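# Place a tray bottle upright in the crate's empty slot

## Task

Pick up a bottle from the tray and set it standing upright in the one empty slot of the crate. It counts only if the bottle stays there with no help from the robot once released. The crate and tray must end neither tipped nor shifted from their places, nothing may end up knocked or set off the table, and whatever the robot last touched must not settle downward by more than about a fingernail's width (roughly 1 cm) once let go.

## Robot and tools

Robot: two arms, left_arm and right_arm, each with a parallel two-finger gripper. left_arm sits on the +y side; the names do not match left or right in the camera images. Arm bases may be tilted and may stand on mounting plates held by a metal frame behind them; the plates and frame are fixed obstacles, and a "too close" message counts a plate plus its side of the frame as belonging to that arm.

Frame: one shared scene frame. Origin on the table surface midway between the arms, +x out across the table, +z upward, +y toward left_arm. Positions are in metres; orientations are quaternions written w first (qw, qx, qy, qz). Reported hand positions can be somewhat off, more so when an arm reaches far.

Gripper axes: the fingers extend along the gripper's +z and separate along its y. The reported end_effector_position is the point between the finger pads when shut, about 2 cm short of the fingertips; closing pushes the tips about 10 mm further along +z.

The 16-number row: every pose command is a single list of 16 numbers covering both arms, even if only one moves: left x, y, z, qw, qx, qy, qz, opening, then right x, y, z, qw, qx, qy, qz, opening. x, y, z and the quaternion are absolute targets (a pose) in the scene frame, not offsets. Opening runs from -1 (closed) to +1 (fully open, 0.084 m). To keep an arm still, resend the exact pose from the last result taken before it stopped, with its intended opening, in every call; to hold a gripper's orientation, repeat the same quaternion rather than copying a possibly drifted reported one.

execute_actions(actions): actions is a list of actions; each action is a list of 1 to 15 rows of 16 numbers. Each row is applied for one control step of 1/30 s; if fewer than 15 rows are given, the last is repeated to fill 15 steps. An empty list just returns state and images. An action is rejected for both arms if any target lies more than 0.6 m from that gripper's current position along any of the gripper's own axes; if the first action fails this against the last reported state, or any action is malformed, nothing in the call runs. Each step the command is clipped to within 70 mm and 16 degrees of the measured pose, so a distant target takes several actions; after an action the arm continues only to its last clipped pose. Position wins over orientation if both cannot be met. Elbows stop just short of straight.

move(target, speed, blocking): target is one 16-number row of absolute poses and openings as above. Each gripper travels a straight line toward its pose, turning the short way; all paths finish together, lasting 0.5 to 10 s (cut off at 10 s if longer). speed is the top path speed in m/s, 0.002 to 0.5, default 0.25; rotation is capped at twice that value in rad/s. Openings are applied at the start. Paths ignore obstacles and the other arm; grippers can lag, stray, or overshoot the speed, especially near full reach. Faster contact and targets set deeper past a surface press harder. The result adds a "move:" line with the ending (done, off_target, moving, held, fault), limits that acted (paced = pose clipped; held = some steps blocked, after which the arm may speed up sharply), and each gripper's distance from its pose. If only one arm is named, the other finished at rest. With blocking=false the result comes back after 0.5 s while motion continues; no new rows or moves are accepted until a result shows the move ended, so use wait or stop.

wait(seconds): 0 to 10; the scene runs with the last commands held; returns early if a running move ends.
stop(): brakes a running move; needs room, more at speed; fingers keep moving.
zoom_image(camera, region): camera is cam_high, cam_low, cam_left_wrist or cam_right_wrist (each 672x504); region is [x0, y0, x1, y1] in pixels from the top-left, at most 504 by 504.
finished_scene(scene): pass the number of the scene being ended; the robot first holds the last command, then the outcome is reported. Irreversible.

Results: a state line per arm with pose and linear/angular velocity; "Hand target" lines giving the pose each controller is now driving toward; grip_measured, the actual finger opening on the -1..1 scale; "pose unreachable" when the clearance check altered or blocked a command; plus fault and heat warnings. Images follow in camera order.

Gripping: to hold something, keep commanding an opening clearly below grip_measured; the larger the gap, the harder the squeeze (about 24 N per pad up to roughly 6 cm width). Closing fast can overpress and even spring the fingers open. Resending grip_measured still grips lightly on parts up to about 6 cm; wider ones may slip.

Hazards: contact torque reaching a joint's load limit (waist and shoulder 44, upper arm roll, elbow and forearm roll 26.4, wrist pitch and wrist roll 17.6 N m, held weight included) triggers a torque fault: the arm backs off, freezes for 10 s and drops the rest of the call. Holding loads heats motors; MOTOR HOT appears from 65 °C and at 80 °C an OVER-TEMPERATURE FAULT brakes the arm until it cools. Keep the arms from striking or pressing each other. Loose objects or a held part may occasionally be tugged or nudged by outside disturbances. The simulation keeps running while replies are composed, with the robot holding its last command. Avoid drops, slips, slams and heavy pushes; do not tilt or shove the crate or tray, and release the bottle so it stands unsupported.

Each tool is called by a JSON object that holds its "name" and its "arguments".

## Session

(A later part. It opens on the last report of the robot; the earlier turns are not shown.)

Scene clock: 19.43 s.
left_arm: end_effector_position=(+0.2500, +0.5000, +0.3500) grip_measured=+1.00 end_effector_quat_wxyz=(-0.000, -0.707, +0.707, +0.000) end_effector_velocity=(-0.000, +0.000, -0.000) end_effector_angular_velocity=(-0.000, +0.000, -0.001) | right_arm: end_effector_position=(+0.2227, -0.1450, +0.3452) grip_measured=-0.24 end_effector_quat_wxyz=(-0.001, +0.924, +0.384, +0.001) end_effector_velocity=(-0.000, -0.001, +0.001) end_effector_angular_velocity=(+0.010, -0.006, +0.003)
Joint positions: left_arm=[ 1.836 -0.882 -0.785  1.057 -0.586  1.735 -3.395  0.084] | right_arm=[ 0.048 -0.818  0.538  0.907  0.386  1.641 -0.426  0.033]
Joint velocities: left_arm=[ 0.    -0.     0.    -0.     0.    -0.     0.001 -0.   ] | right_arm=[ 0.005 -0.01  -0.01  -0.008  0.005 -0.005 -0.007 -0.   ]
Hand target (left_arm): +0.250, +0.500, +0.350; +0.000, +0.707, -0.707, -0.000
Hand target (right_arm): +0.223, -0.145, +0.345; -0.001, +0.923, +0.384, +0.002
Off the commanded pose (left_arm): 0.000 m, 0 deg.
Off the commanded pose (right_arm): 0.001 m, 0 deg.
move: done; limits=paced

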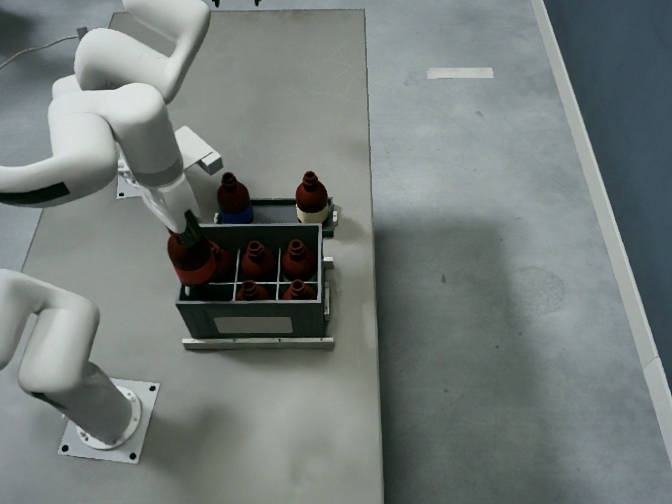

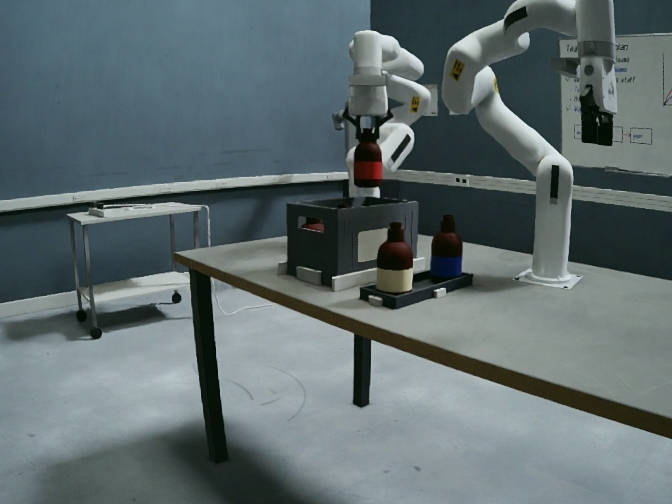

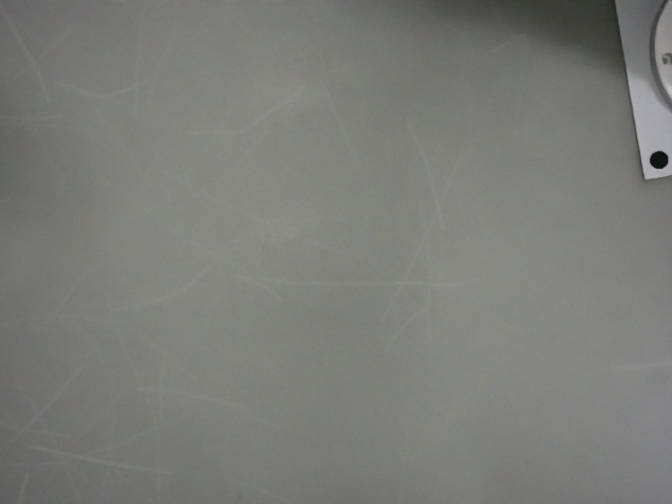

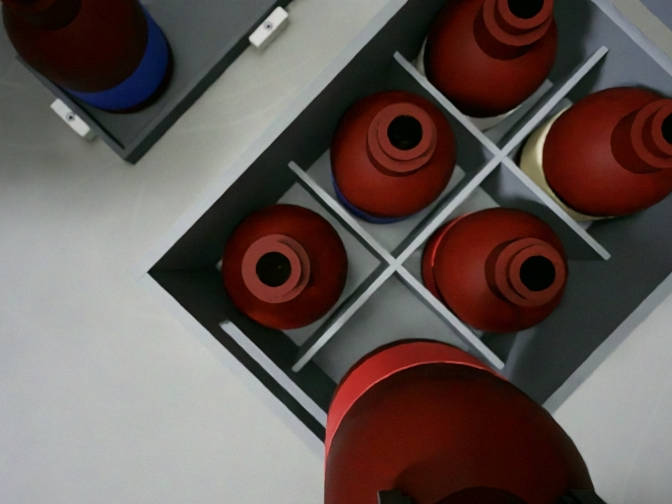

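{"name": "move", "arguments": {"target": [0.25,0.5,0.35,0,0.7071,-0.7071,0,1,0.224,-0.146,0.165,0,0.924,0.383,0,-0.75], "speed": 0.15}}

{"name": "move", "arguments": {"target": [0.25,0.5,0.35,0,0.7071,-0.7071,0,1,0.224,-0.146,0.151,0,0.924,0.383,0,-0.75], "speed": 0.03}}

Scene clock: 22.10 s.
left_arm: end_effector_position=(+0.2500, +0.5000, +0.3500) grip_measured=+1.00 end_effector_quat_wxyz=(-0.000, -0.707, +0.707, +0.000) end_effector_velocity=(+0.000, -0.000, -0.000) end_effector_angular_velocity=(-0.000, +0.000, -0.001) | right_arm: end_effector_position=(+0.2245, -0.1457, +0.1653) grip_measured=-0.24 end_effector_quat_wxyz=(-0.000, +0.924, +0.382, +0.000) end_effector_velocity=(-0.000, -0.000, -0.003) end_effector_angular_velocity=(-0.001, +0.001, -0.000)
Joint positions: left_arm=[ 1.836 -0.882 -0.785  1.057 -0.586  1.735 -3.395  0.084] | right_arm=[ 0.088 -0.805  0.775  0.441  0.585  1.152 -0.467  0.033]
Joint velocities: left_arm=[-0.     0.    -0.001  0.    -0.     0.    -0.     0.   ] | right_arm=[-0.001  0.004  0.006 -0.004  0.003 -0.008  0.     0.   ]
Hand target (left_arm): +0.250, +0.500, +0.350; +0.000, +0.707, -0.707, -0.000
Hand target (right_arm): +0.224, -0.146, +0.165; -0.000, +0.924, +0.382, -0.000
Off the commanded pose (left_arm): 0.000 m, 0 deg.
Off the commanded pose (right_arm): 0.001 m, 0 deg.
move: done

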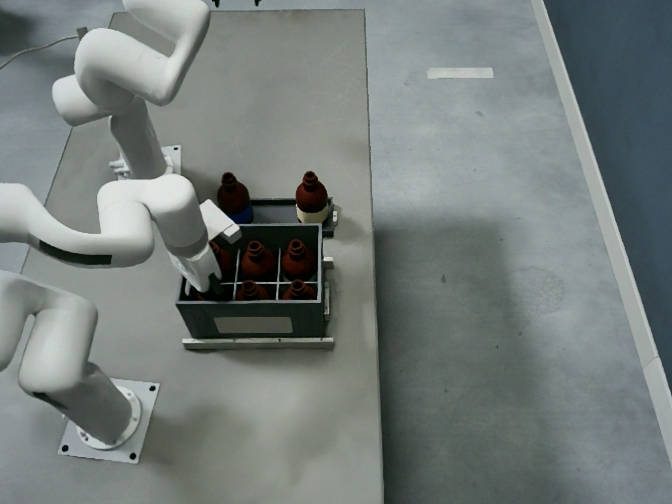

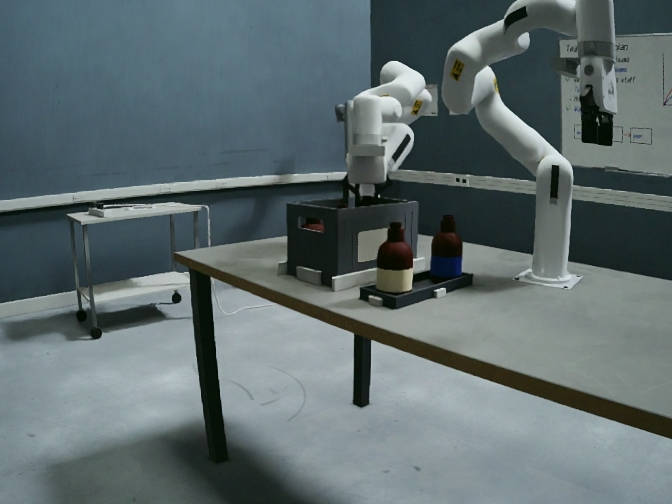

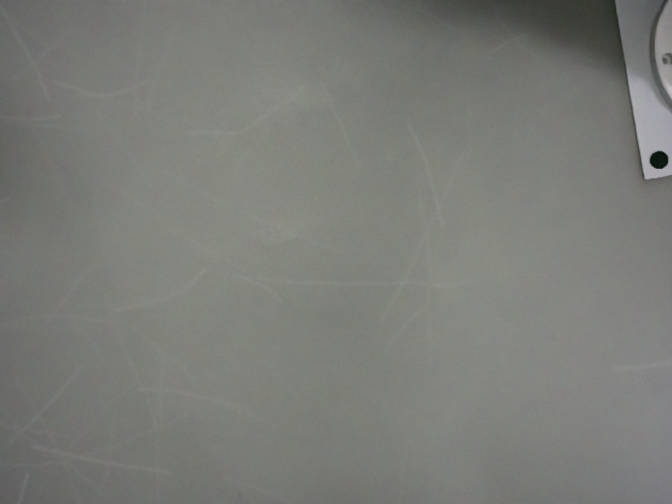

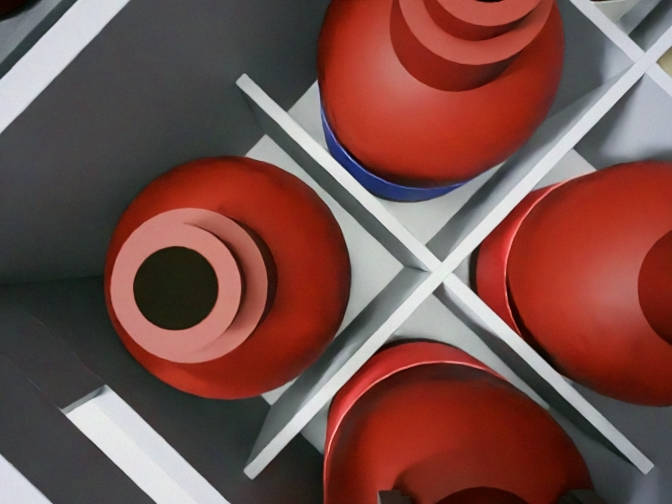

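Scene clock: 22.90 s.
left_arm: end_effector_position=(+0.2500, +0.5000, +0.3500) grip_measured=+1.00 end_effector_quat_wxyz=(-0.000, -0.707, +0.707, +0.000) end_effector_velocity=(+0.000, -0.000, +0.000) end_effector_angular_velocity=(+0.001, +0.001, -0.000) | right_arm: end_effector_position=(+0.2241, -0.1460, +0.1512) grip_measured=-0.24 end_effector_quat_wxyz=(+0.000, +0.924, +0.383, +0.000) end_effector_velocity=(-0.000, +0.000, -0.001) end_effector_angular_velocity=(+0.000, -0.001, +0.001)
Joint positions: left_arm=[ 1.836 -0.882 -0.785  1.057 -0.586  1.735 -3.395  0.084] | right_arm=[ 0.088 -0.785  0.803  0.414  0.606  1.103 -0.471  0.033]
Joint velocities: left_arm=[-0.    -0.001 -0.     0.     0.     0.    -0.    -0.   ] | right_arm=[ 0.001  0.003  0.004 -0.002  0.002 -0.006 -0.    -0.   ]
Hand target (left_arm): +0.250, +0.500, +0.350; -0.000, +0.707, -0.707, -0.000
Hand target (right_arm): +0.224, -0.146, +0.151; +0.000, +0.924, +0.383, -0.000
Off the commanded pose (left_arm): 0.000 m, 0 deg.
Off the commanded pose (right_arm): 0.000 m, 0 deg.
move: done

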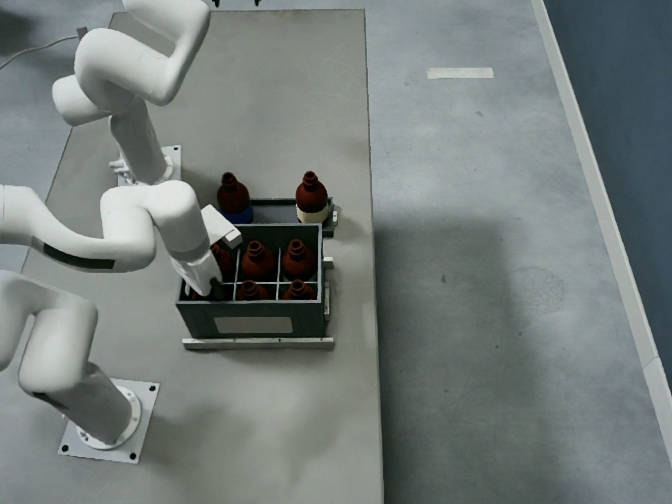

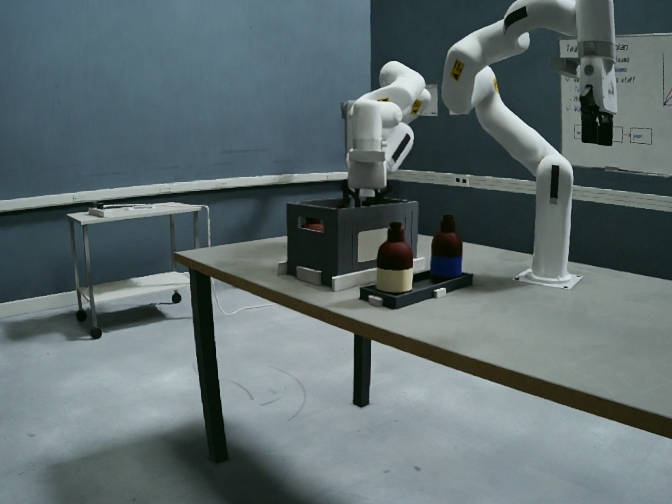

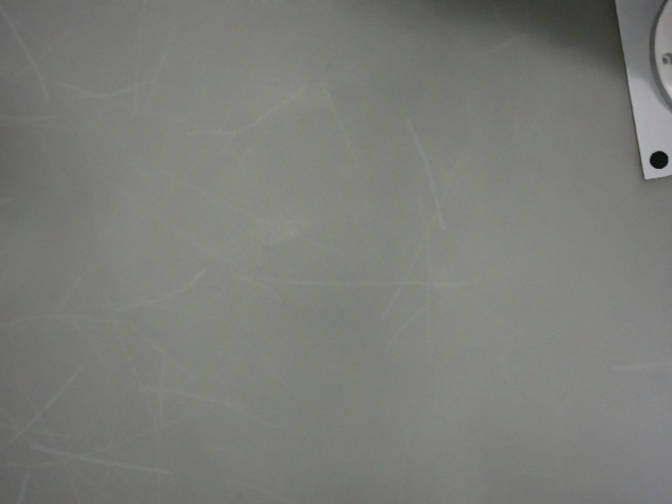

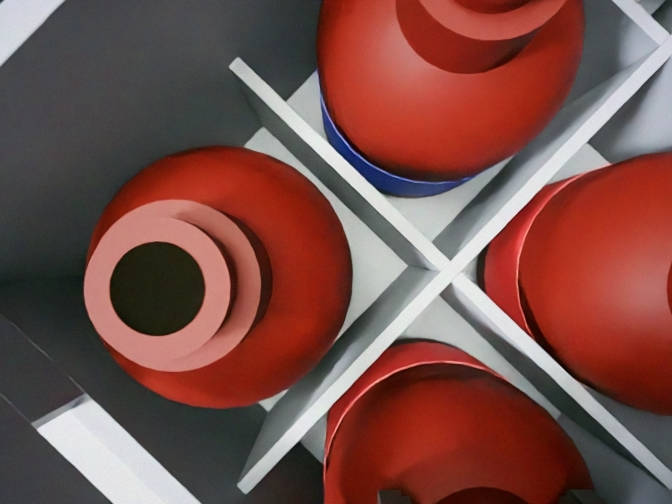

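The neighbouring bottle's top looks the same size as at grasp height, so the bottle is within about a millimetre of the floor.

{"name": "execute_actions", "arguments": {"actions": [[[0.25,0.5,0.35,0,0.7071,-0.7071,0,1,0.224,-0.146,0.15,0,0.924,0.383,0,0]]]}}

{"name": "move", "arguments": {"target": [0.25,0.5,0.35,0,0.7071,-0.7071,0,1,0.224,-0.146,0.27,0,0.924,0.383,0,0]}}

Scene clock: 24.20 s.
left_arm: end_effector_position=(+0.2500, +0.5000, +0.3500) grip_measured=+1.00 end_effector_quat_wxyz=(+0.000, -0.707, +0.707, +0.000) end_effector_velocity=(+0.000, -0.000, +0.000) end_effector_angular_velocity=(+0.000, +0.000, +0.000) | right_arm: end_effector_position=(+0.2240, -0.1460, +0.1501) grip_measured=-0.01 end_effector_quat_wxyz=(-0.000, +0.924, +0.383, +0.000) end_effector_velocity=(-0.001, -0.000, -0.000) end_effector_angular_velocity=(-0.001, -0.001, +0.002)
Joint positions: left_arm=[ 1.836 -0.882 -0.785  1.057 -0.586  1.735 -3.395  0.084] | right_arm=[ 0.088 -0.783  0.805  0.412  0.607  1.099 -0.471  0.044]
Joint velocities: left_arm=[ 0. -0. -0.  0.  0. -0. -0. -0.] | right_arm=[ 0.002 -0.001  0.    -0.002 -0.    -0.     0.    -0.   ]
Hand target (left_arm): +0.250, +0.500, +0.350; +0.000, +0.707, -0.707, -0.000
Hand target (right_arm): +0.224, -0.146, +0.150; +0.000, +0.924, +0.383, -0.000
Off the commanded pose (left_arm): 0.000 m, 0 deg.
Off the commanded pose (right_arm): 0.000 m, 0 deg.

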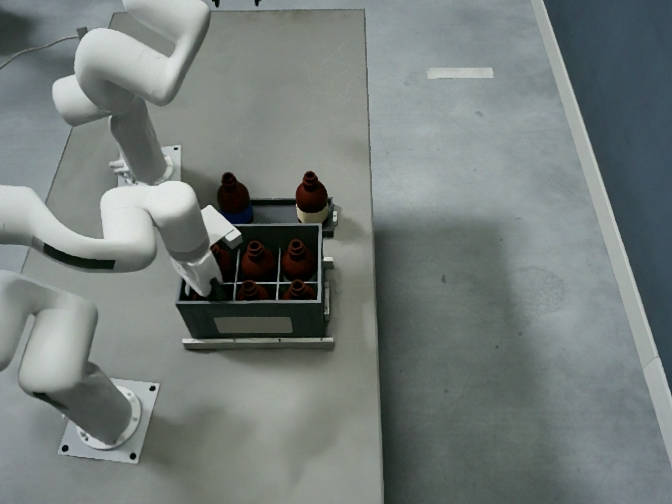

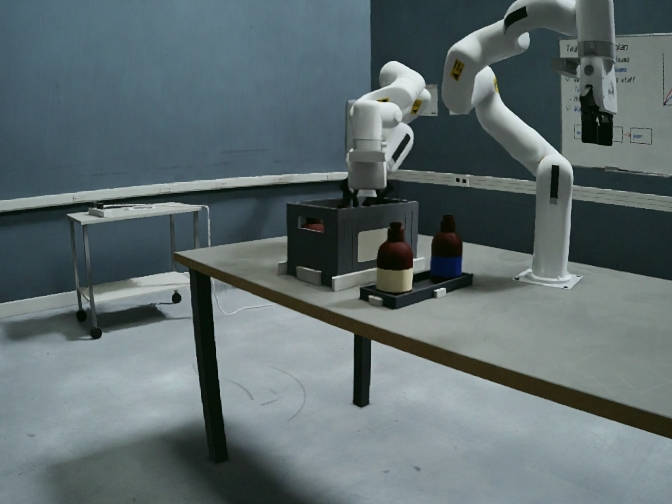

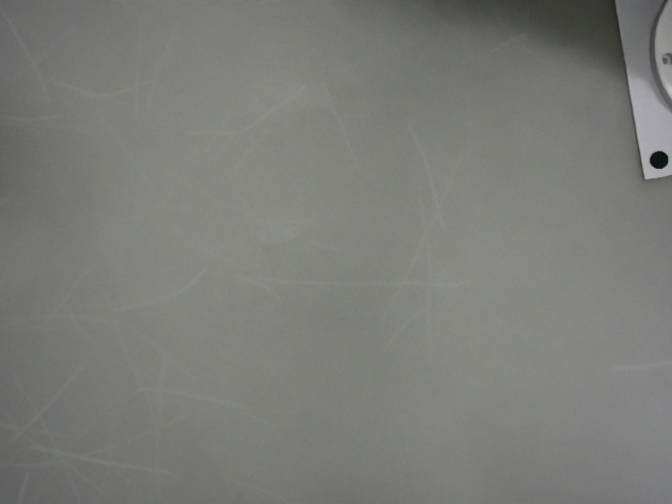

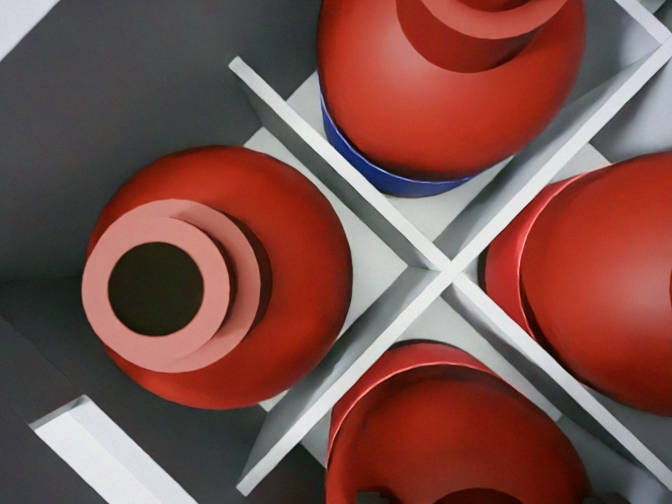

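Scene clock: 25.30 s.
left_arm: end_effector_position=(+0.2500, +0.5000, +0.3500) grip_measured=+1.00 end_effector_quat_wxyz=(+0.000, -0.707, +0.707, -0.000) end_effector_velocity=(+0.000, -0.000, -0.000) end_effector_angular_velocity=(-0.000, +0.000, -0.002) | right_arm: end_effector_position=(+0.2236, -0.1462, +0.2697) grip_measured=-0.01 end_effector_quat_wxyz=(-0.000, +0.924, +0.383, -0.000) end_effector_velocity=(+0.001, +0.000, +0.004) end_effector_angular_velocity=(+0.002, -0.004, -0.001)
Joint positions: left_arm=[ 1.836 -0.882 -0.785  1.057 -0.586  1.735 -3.395  0.084] | right_arm=[ 0.072 -0.861  0.608  0.683  0.451  1.458 -0.447  0.044]
Joint velocities: left_arm=[ 0.     0.    -0.001  0.    -0.     0.     0.001 -0.   ] | right_arm=[-0.002 -0.002 -0.004  0.009 -0.002  0.007  0.    -0.   ]
Hand target (left_arm): +0.250, +0.500, +0.350; +0.000, +0.707, -0.707, +0.000
Hand target (right_arm): +0.224, -0.146, +0.270; -0.000, +0.924, +0.383, +0.000
Off the commanded pose (left_arm): 0.000 m, 0 deg.
Off the commanded pose (right_arm): 0.001 m, 0 deg.
move: done

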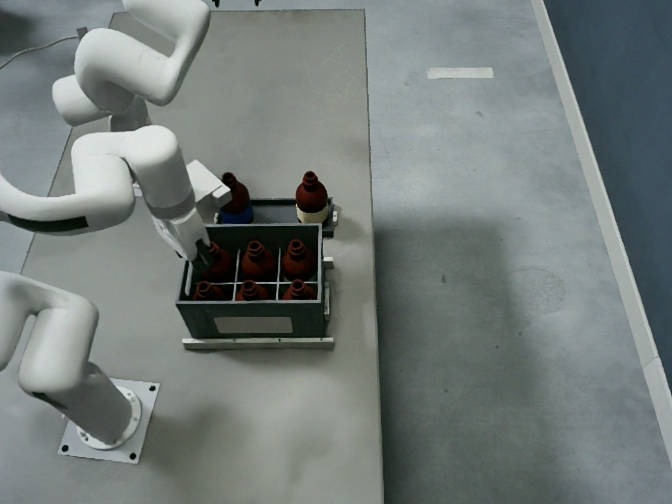

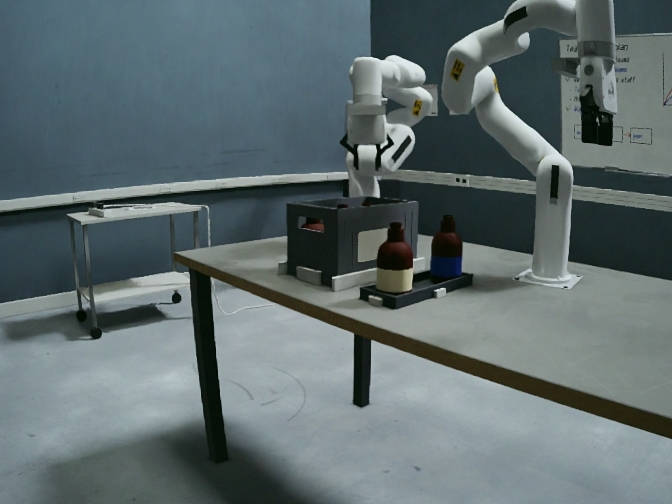

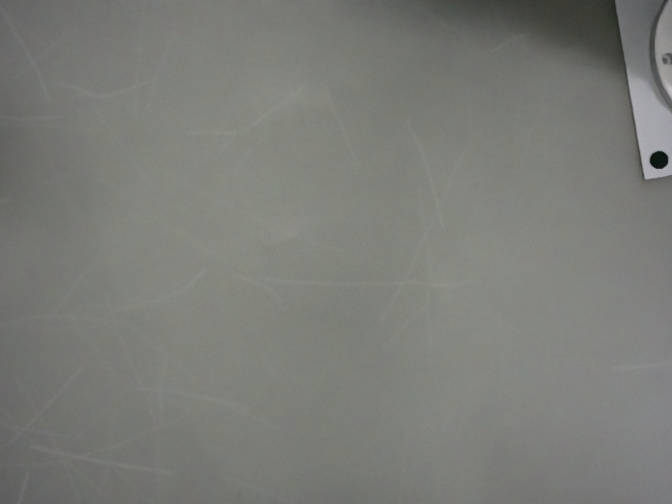

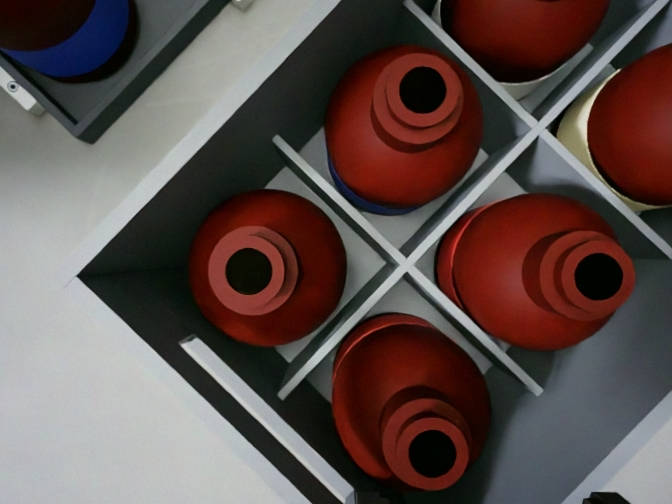

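{"name": "finished_scene", "arguments": {"scene": 1}}

The scene is finished: the task was done.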